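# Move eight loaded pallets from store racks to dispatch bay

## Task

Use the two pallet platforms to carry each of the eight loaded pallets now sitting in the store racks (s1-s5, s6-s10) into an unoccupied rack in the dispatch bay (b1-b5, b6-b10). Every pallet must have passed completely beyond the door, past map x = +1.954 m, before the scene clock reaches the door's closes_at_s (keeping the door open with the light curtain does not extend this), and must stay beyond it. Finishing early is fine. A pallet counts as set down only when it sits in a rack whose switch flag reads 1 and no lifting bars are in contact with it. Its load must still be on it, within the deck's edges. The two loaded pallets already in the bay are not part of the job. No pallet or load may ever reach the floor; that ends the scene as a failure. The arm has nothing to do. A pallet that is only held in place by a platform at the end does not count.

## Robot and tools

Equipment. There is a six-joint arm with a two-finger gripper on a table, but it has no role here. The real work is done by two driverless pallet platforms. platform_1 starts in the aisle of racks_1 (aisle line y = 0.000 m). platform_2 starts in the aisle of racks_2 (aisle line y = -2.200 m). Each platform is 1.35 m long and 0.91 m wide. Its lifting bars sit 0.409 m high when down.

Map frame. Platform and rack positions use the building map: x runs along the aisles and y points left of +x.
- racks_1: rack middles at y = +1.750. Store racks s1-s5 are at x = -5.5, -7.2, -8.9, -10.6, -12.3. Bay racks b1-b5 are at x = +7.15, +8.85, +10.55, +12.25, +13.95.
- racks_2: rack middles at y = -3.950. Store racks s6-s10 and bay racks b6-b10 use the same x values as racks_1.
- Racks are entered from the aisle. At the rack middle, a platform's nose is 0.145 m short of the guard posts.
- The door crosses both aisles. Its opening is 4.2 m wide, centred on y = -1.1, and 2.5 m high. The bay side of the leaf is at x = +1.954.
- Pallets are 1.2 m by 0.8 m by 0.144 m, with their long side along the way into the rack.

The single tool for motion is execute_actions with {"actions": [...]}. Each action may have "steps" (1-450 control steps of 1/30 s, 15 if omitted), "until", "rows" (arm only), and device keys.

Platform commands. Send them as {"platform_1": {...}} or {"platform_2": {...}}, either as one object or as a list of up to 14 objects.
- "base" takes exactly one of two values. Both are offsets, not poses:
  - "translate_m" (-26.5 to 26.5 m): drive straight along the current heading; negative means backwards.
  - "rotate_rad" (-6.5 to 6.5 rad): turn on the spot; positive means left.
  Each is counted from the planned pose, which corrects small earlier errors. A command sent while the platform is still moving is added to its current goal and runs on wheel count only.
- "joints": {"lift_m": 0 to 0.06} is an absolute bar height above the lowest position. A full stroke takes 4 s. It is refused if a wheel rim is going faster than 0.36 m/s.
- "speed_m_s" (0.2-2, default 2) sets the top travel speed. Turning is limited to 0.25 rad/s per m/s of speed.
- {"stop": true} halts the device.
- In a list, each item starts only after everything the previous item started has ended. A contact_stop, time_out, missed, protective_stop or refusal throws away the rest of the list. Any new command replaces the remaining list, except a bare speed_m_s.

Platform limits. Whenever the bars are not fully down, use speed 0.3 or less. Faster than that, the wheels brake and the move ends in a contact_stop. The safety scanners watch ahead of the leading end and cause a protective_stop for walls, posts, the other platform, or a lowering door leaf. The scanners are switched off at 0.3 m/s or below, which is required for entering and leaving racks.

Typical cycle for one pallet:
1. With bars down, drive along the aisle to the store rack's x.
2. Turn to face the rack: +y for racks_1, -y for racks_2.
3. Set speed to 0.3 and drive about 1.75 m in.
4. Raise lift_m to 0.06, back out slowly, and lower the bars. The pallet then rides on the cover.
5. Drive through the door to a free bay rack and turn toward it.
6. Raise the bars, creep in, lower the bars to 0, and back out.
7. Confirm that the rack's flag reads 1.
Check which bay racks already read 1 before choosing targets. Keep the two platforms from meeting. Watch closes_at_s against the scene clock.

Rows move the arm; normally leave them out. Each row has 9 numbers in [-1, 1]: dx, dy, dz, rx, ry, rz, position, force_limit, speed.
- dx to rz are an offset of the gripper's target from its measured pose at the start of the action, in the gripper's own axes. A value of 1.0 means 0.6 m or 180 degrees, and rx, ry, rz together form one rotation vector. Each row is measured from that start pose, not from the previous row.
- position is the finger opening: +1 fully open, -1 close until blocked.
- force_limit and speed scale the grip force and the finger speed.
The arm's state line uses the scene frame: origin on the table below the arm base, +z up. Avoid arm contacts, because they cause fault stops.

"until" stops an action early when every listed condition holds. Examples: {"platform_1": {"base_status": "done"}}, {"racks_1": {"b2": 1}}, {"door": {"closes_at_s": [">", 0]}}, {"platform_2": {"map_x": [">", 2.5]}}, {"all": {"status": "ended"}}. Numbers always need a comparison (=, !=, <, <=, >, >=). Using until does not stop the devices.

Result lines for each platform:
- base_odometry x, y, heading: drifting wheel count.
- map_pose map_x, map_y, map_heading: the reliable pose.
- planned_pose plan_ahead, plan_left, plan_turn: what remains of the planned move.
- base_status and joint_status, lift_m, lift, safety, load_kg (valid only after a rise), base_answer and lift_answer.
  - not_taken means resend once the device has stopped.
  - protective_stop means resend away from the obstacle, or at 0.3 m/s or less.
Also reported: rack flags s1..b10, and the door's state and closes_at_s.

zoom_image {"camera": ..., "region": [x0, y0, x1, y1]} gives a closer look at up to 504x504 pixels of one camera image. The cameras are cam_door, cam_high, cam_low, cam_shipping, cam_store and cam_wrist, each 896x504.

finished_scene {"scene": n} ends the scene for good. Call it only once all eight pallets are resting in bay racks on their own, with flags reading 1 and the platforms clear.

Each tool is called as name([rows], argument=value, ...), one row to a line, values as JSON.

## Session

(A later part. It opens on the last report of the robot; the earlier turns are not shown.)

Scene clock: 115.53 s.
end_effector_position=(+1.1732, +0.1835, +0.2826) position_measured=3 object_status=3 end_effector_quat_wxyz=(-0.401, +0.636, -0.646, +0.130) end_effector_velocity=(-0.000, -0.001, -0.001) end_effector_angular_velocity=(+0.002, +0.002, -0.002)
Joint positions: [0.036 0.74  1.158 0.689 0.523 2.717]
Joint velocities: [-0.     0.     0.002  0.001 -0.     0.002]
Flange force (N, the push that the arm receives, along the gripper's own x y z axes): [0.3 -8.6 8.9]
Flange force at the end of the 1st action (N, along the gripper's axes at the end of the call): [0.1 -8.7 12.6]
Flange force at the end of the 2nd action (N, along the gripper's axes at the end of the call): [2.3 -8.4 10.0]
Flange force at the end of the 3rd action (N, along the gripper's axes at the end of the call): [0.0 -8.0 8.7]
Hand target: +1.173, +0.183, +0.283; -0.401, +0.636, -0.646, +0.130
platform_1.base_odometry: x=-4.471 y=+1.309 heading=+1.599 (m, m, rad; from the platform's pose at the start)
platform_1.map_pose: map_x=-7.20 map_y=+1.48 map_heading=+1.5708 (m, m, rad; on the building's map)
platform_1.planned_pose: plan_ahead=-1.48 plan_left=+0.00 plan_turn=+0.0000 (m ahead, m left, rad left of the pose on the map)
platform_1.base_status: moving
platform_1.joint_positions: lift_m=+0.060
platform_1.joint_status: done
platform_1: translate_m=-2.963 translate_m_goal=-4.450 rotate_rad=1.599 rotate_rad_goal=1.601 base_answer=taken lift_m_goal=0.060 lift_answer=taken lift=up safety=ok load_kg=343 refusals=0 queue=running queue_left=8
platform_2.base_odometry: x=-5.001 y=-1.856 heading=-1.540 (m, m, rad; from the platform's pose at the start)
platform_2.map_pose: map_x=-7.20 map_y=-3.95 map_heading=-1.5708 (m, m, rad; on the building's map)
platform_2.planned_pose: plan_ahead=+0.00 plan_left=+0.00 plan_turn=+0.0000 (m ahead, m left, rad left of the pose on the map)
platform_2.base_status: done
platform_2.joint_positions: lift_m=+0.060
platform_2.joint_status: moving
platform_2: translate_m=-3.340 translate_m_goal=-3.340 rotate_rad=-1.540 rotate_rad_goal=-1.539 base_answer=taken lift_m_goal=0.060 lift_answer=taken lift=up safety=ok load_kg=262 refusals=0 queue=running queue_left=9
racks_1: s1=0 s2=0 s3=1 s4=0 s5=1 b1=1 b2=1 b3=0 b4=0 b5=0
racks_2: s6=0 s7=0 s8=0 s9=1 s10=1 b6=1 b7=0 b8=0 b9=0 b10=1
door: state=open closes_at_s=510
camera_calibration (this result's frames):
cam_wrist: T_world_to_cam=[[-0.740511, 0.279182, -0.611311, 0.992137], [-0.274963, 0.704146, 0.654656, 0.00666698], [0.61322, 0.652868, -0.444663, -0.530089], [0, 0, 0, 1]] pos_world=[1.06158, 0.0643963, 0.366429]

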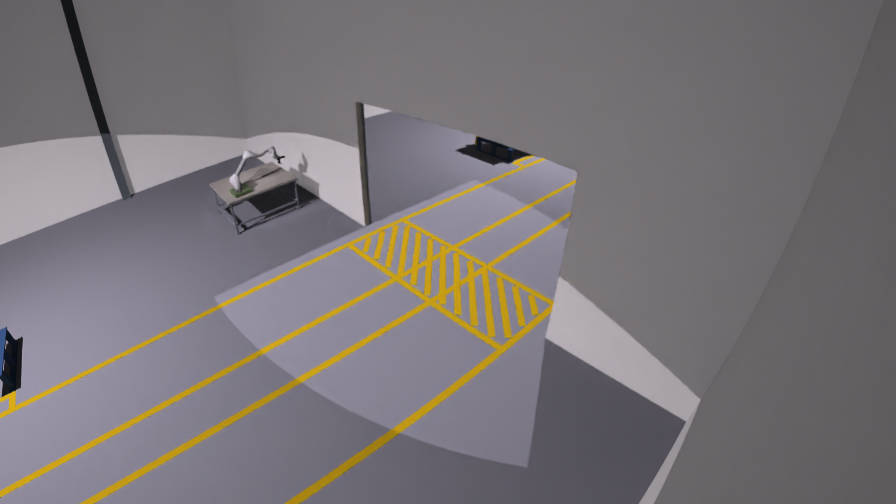

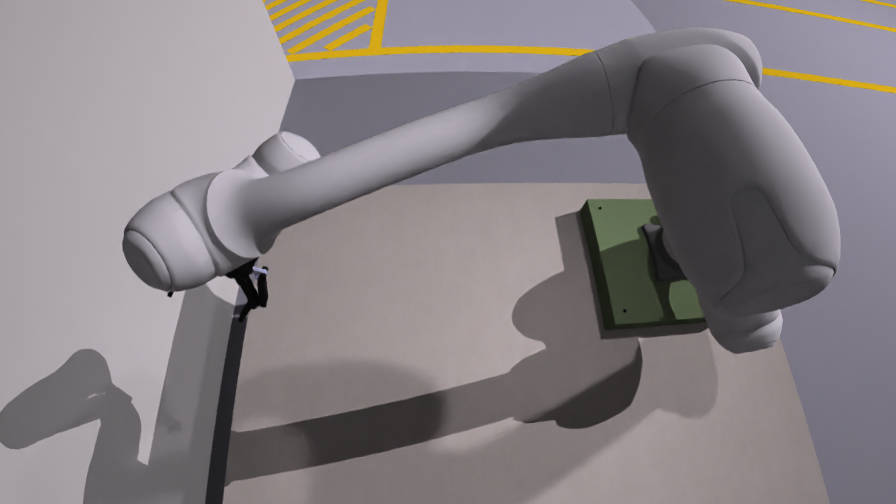

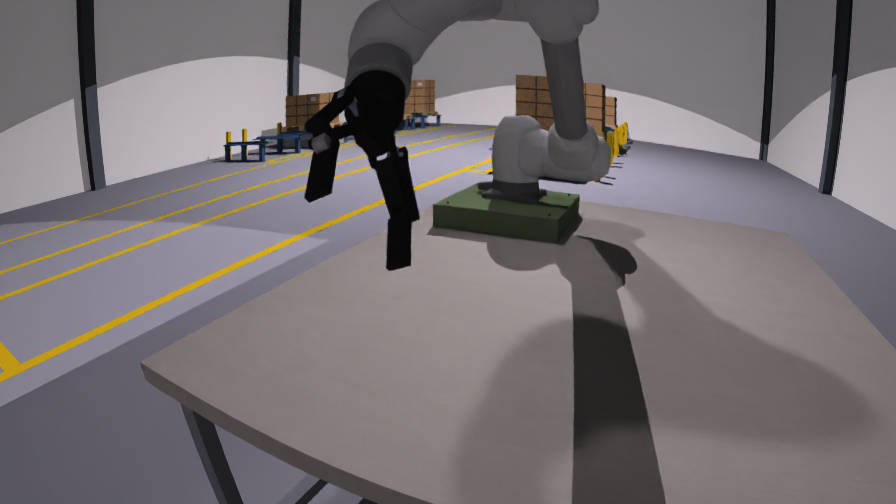

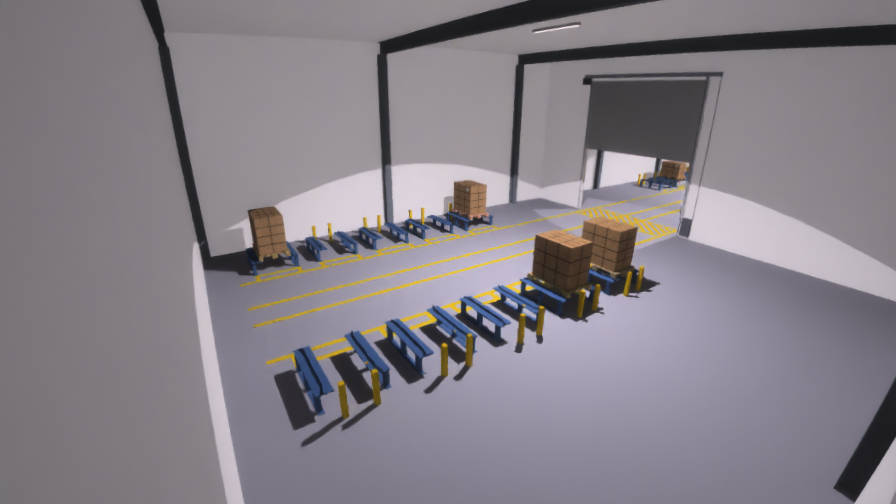

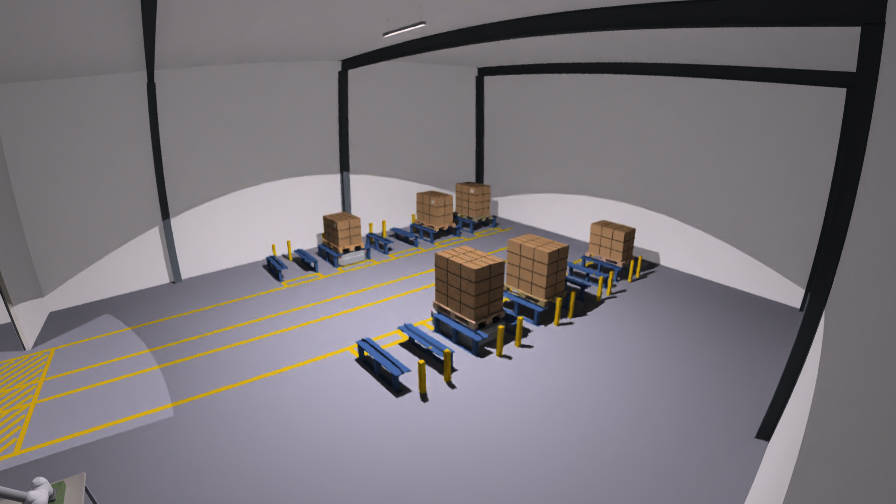

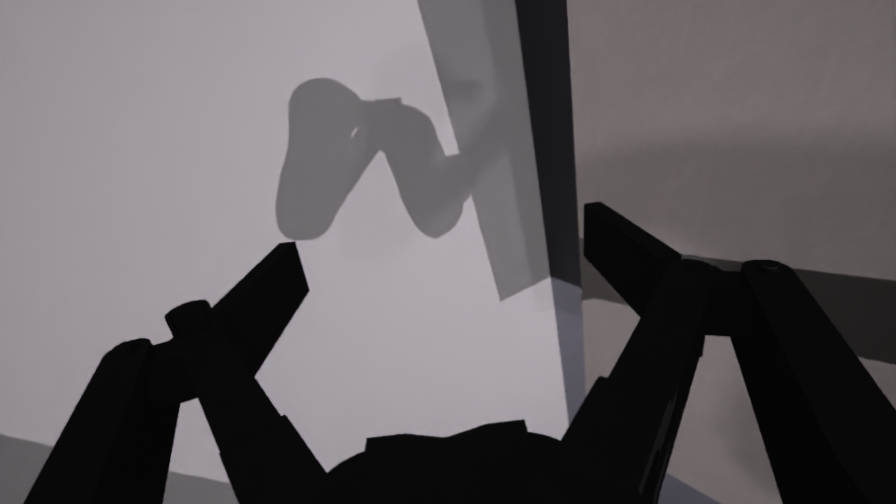

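execute_actions([
  {"steps":450,"until":{"all":{"status":"ended"}}},
  {"steps":450,"until":{"all":{"status":"ended"}}},
  {"steps":450,"until":{"all":{"status":"ended"}}},
  {"steps":450,"until":{"all":{"status":"ended"}}},
])

execute_actions([
  {"steps":450,"until":{"all":{"status":"ended"}}},
  {"platform_1":[{"base":{"rotate_rad":1.5708},"speed_m_s":2},{"base":{"translate_m":1.75},"speed_m_s":0.3},{"joints":{"lift_m":0.06}},{"base":{"translate_m":-1.75}},{"base":{"rotate_rad":-1.5708},"joints":{"lift_m":0},"speed_m_s":1.2},{"base":{"translate_m":21.15},"speed_m_s":2},{"base":{"rotate_rad":1.5708},"joints":{"lift_m":0.06},"speed_m_s":1.2},{"base":{"translate_m":1.75},"speed_m_s":0.3},{"joints":{"lift_m":0}},{"base":{"translate_m":-1.75}},{"base":{"rotate_rad":-1.5708},"speed_m_s":2},{"base":{"translate_m":-24.55}}],"platform_2":[{"base":{"rotate_rad":-1.5708},"speed_m_s":2},{"base":{"translate_m":1.75},"speed_m_s":0.3},{"joints":{"lift_m":0.06}},{"base":{"translate_m":-1.75}},{"base":{"rotate_rad":1.5708},"joints":{"lift_m":0},"speed_m_s":1.2},{"base":{"translate_m":21.15},"speed_m_s":2},{"base":{"rotate_rad":-1.5708},"joints":{"lift_m":0.06},"speed_m_s":1.2},{"base":{"translate_m":1.75},"speed_m_s":0.3},{"joints":{"lift_m":0}},{"base":{"translate_m":-1.75}},{"base":{"rotate_rad":1.5708},"speed_m_s":2},{"base":{"translate_m":-22.85}}],"steps":450},
  {"steps":450},
  {"steps":450},
])

Scene clock: 184.47 s.
end_effector_position=(+1.1732, +0.1835, +0.2826) position_measured=3 object_status=3 end_effector_quat_wxyz=(-0.401, +0.636, -0.646, +0.130) end_effector_velocity=(+0.000, +0.001, +0.000) end_effector_angular_velocity=(+0.000, -0.000, +0.000)
Joint positions: [0.036 0.74  1.158 0.689 0.523 2.717]
Joint velocities: [ 0.     0.    -0.001 -0.     0.     0.   ]
Flange force (N, the push that the arm receives, along the gripper's own x y z axes): [0.2 -8.7 10.4]
Flange force at the end of the 1st action (N, along the gripper's axes at the end of the call): [-0.7 -9.0 12.2]
Flange force at the end of the 2nd action (N, along the gripper's axes at the end of the call): [0.8 -9.6 10.1]
Flange force at the end of the 3rd action (N, along the gripper's axes at the end of the call): [0.1 -10.3 12.6]
Hand target: +1.173, +0.183, +0.283; -0.401, +0.636, -0.646, +0.130
platform_1.base_odometry: x=-6.067 y=-0.284 heading=+0.029 (m, m, rad; from the platform's pose at the start)
platform_1.map_pose: map_x=-8.88 map_y=+0.00 map_heading=+0.0000 (m, m, rad; on the building's map)
platform_1.planned_pose: plan_ahead=-0.02 plan_left=+0.00 plan_turn=+0.0000 (m ahead, m left, rad left of the pose on the map)
platform_1.base_status: moving
platform_1.joint_positions: lift_m=+0.000
platform_1.joint_status: done
platform_1: translate_m=-6.101 translate_m_goal=-6.139 rotate_rad=0.029 rotate_rad_goal=0.030 base_answer=taken lift_m_goal=0.000 lift_answer=taken lift=down safety=ok load_kg=-48 refusals=0 queue=running queue_left=0
platform_2.base_odometry: x=-8.036 y=-0.131 heading=+0.032 (m, m, rad; from the platform's pose at the start)
platform_2.map_pose: map_x=-10.23 map_y=-2.20 map_heading=+0.0000 (m, m, rad; on the building's map)
platform_2.planned_pose: plan_ahead=-0.37 plan_left=+0.00 plan_turn=+0.0000 (m ahead, m left, rad left of the pose on the map)
platform_2.base_status: moving
platform_2.joint_positions: lift_m=+0.000
platform_2.joint_status: done
platform_2: translate_m=-8.102 translate_m_goal=-8.471 rotate_rad=0.032 rotate_rad_goal=0.031 base_answer=taken lift_m_goal=0.000 lift_answer=taken lift=down safety=ok load_kg=-48 refusals=0 queue=running queue_left=0
racks_1: s1=0 s2=0 s3=1 s4=0 s5=1 b1=1 b2=1 b3=1 b4=0 b5=0
racks_2: s6=0 s7=0 s8=0 s9=1 s10=1 b6=1 b7=1 b8=0 b9=0 b10=1
door: state=open closes_at_s=510
camera_calibration (this result's frames):
cam_wrist: T_world_to_cam=[[-0.740511, 0.279182, -0.611311, 0.992138], [-0.274963, 0.704146, 0.654656, 0.00666707], [0.61322, 0.652868, -0.444663, -0.530089], [0, 0, 0, 1]] pos_world=[1.06158, 0.0643962, 0.366429]

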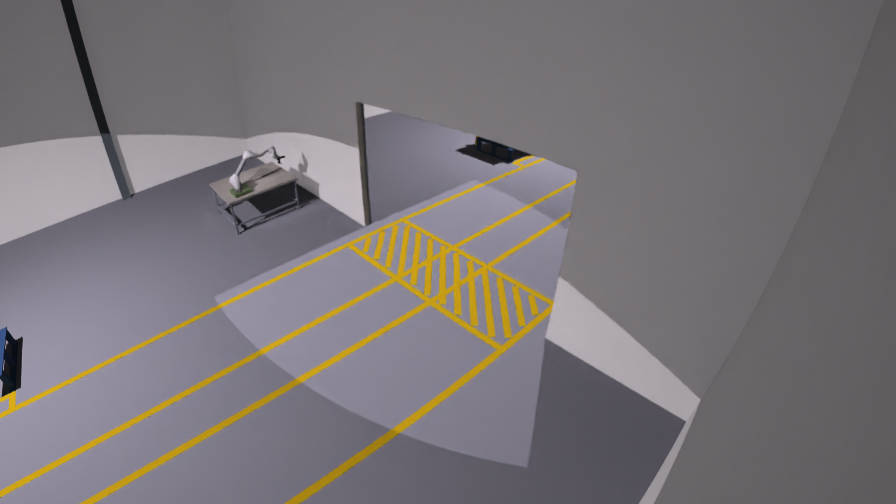

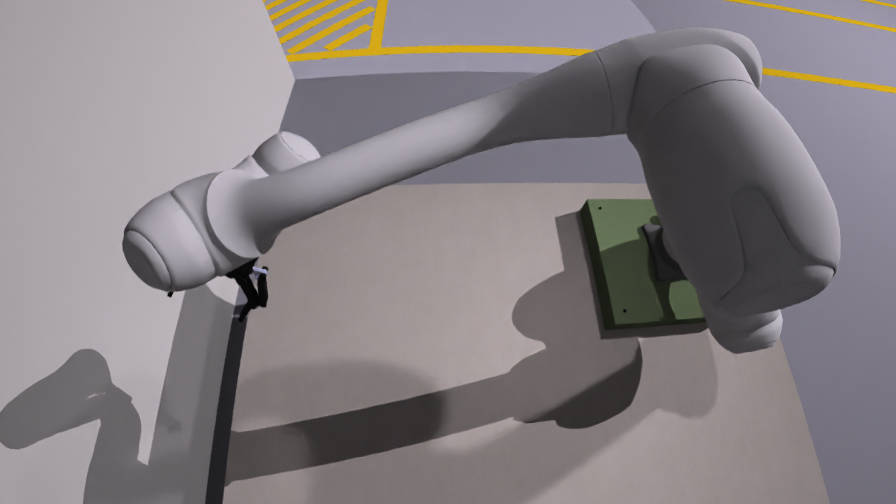

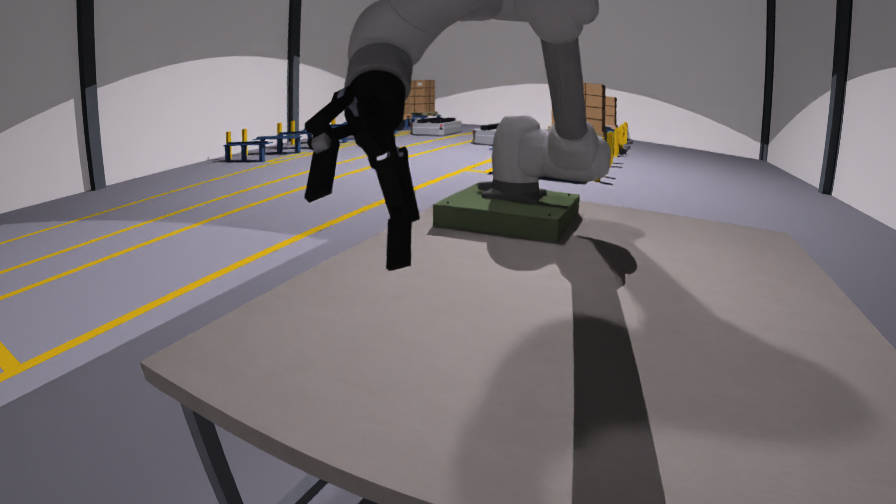

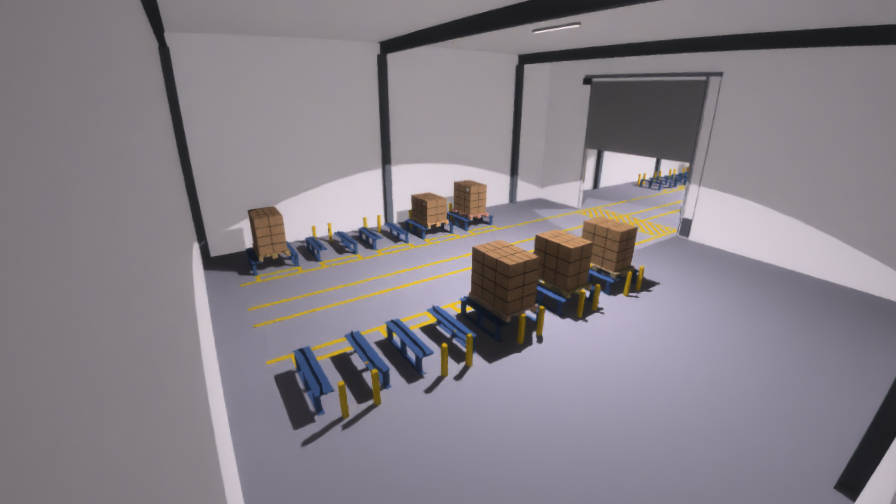

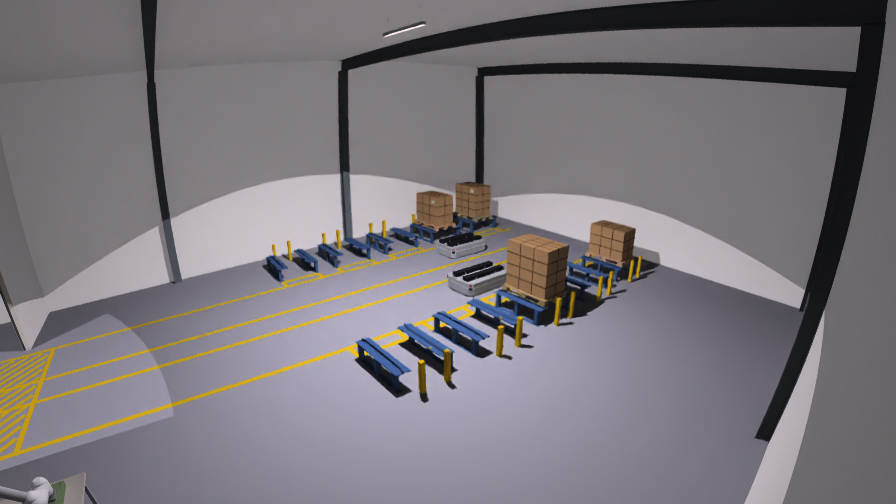

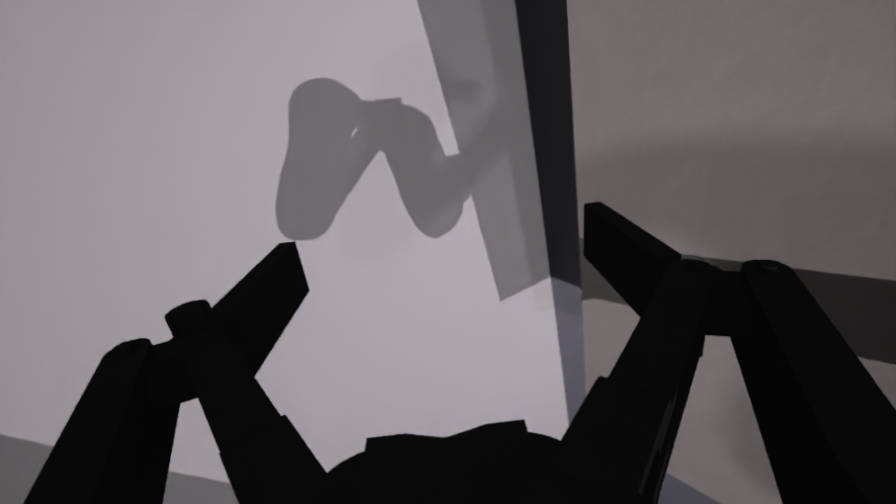

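Scene clock: 231.00 s.
end_effector_position=(+1.1732, +0.1835, +0.2826) position_measured=3 object_status=3 end_effector_quat_wxyz=(-0.401, +0.636, -0.646, +0.130) end_effector_velocity=(-0.000, -0.000, +0.001) end_effector_angular_velocity=(-0.002, -0.001, +0.001)
Joint positions: [0.036 0.74  1.158 0.689 0.523 2.717]
Joint velocities: [ 0.    -0.001 -0.    -0.002 -0.     0.   ]
Flange force (N, the push that the arm receives, along the gripper's own x y z axes): [0.6 -9.7 9.1]
Flange force at the end of the 1st action (N, along the gripper's axes at the end of the call): [0.9 -8.2 9.3]
Flange force at the end of the 2nd action (N, along the gripper's axes at the end of the call): [0.3 -7.9 9.5]
Flange force at the end of the 3rd action (N, along the gripper's axes at the end of the call): [-0.8 -8.7 10.7]
Hand target: +1.173, +0.183, +0.283; -0.401, +0.636, -0.646, +0.130
platform_1.base_odometry: x=+15.066 y=+0.336 heading=+0.340 (m, m, rad; from the platform's pose at the start)
platform_1.map_pose: map_x=+12.25 map_y=+0.00 map_heading=+0.3185 (m, m, rad; on the building's map)
platform_1.planned_pose: plan_ahead=+0.00 plan_left=+0.00 plan_turn=+1.2523 (m ahead, m left, rad left of the pose on the map)
platform_1.base_status: moving
platform_1.joint_positions: lift_m=+0.017
platform_1.joint_status: moving
platform_1: translate_m=15.041 translate_m_goal=15.041 rotate_rad=0.350 rotate_rad_goal=1.600 base_answer=taken lift_m_goal=0.060 lift_answer=taken lift=between safety=ok load_kg=310 refusals=0 queue=running queue_left=5
platform_2.base_odometry: x=+12.759 y=+0.523 heading=-0.158 (m, m, rad; from the platform's pose at the start)
platform_2.map_pose: map_x=+10.56 map_y=-2.20 map_heading=-0.1963 (m, m, rad; on the building's map)
platform_2.planned_pose: plan_ahead=-0.01 plan_left=+0.00 plan_turn=-1.3744 (m ahead, m left, rad left of the pose on the map)
platform_2.base_status: moving
platform_2.joint_positions: lift_m=+0.010
platform_2.joint_status: moving
platform_2: translate_m=12.730 translate_m_goal=12.729 rotate_rad=-0.168 rotate_rad_goal=-1.539 base_answer=taken lift_m_goal=0.060 lift_answer=taken lift=between safety=ok load_kg=2 refusals=0 queue=running queue_left=5
racks_1: s1=0 s2=0 s3=0 s4=0 s5=1 b1=1 b2=1 b3=1 b4=0 b5=0
racks_2: s6=0 s7=0 s8=0 s9=0 s10=1 b6=1 b7=1 b8=0 b9=0 b10=1
door: state=open closes_at_s=510
camera_calibration (this result's frames):
cam_wrist: T_world_to_cam=[[-0.740511, 0.279182, -0.611311, 0.992137], [-0.274963, 0.704146, 0.654656, 0.00666698], [0.61322, 0.652868, -0.444663, -0.530089], [0, 0, 0, 1]] pos_world=[1.06158, 0.0643963, 0.366429]

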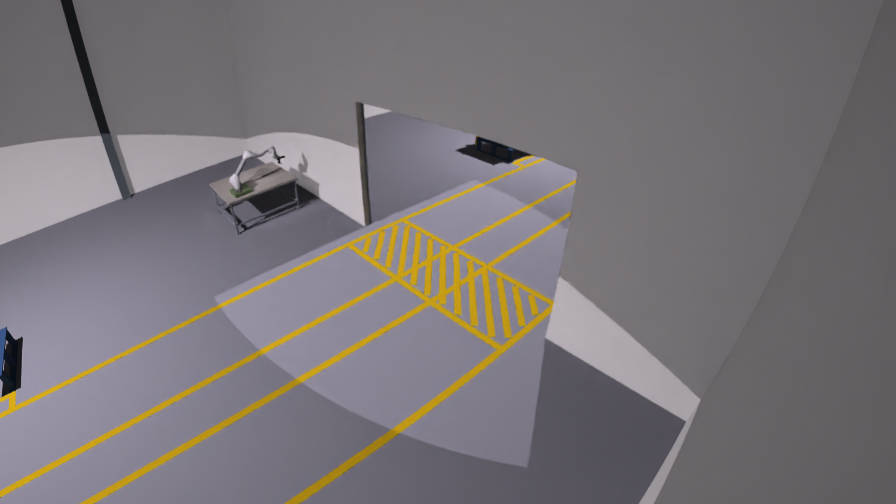

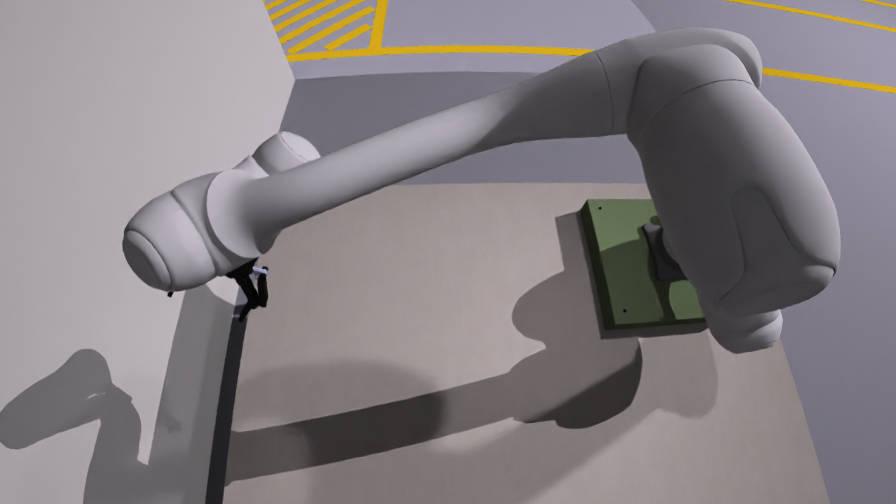

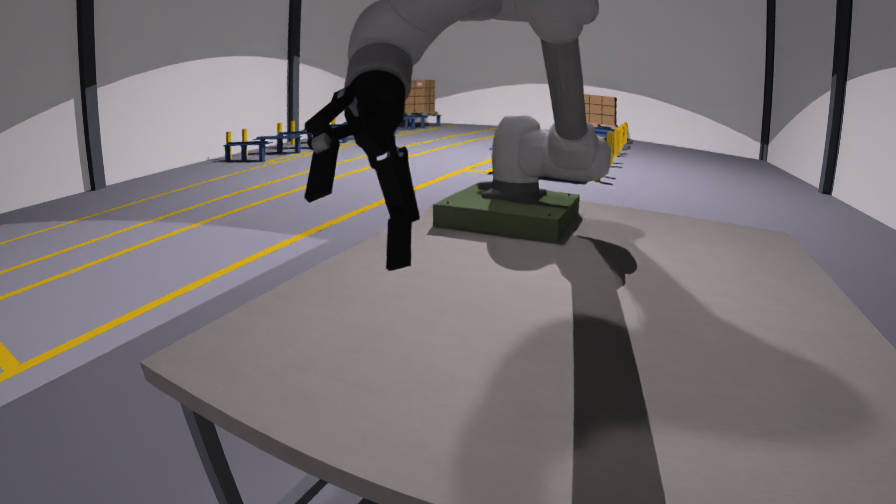

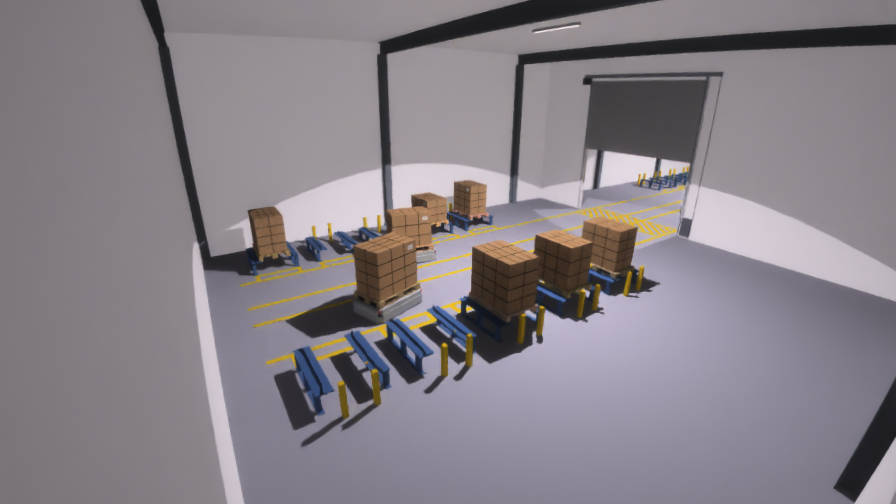

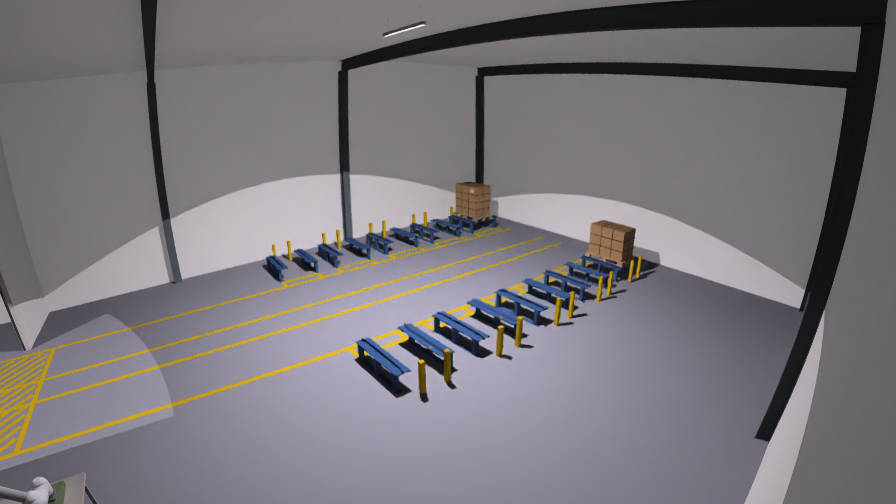

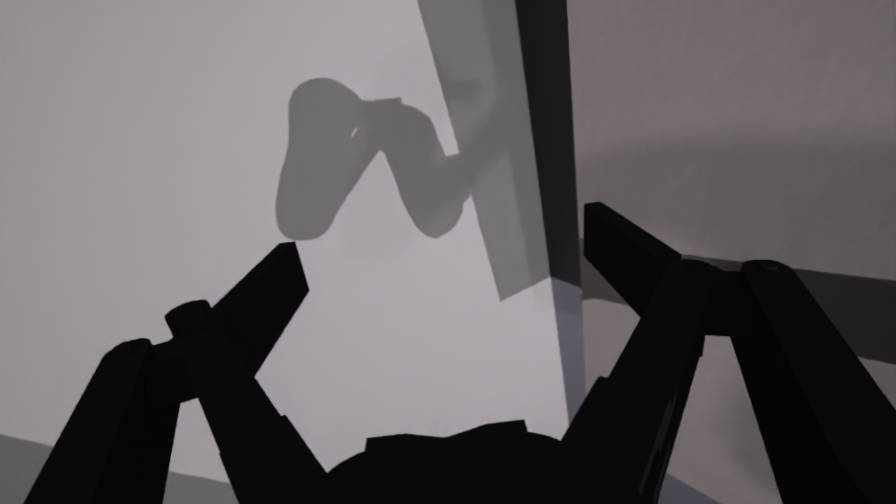

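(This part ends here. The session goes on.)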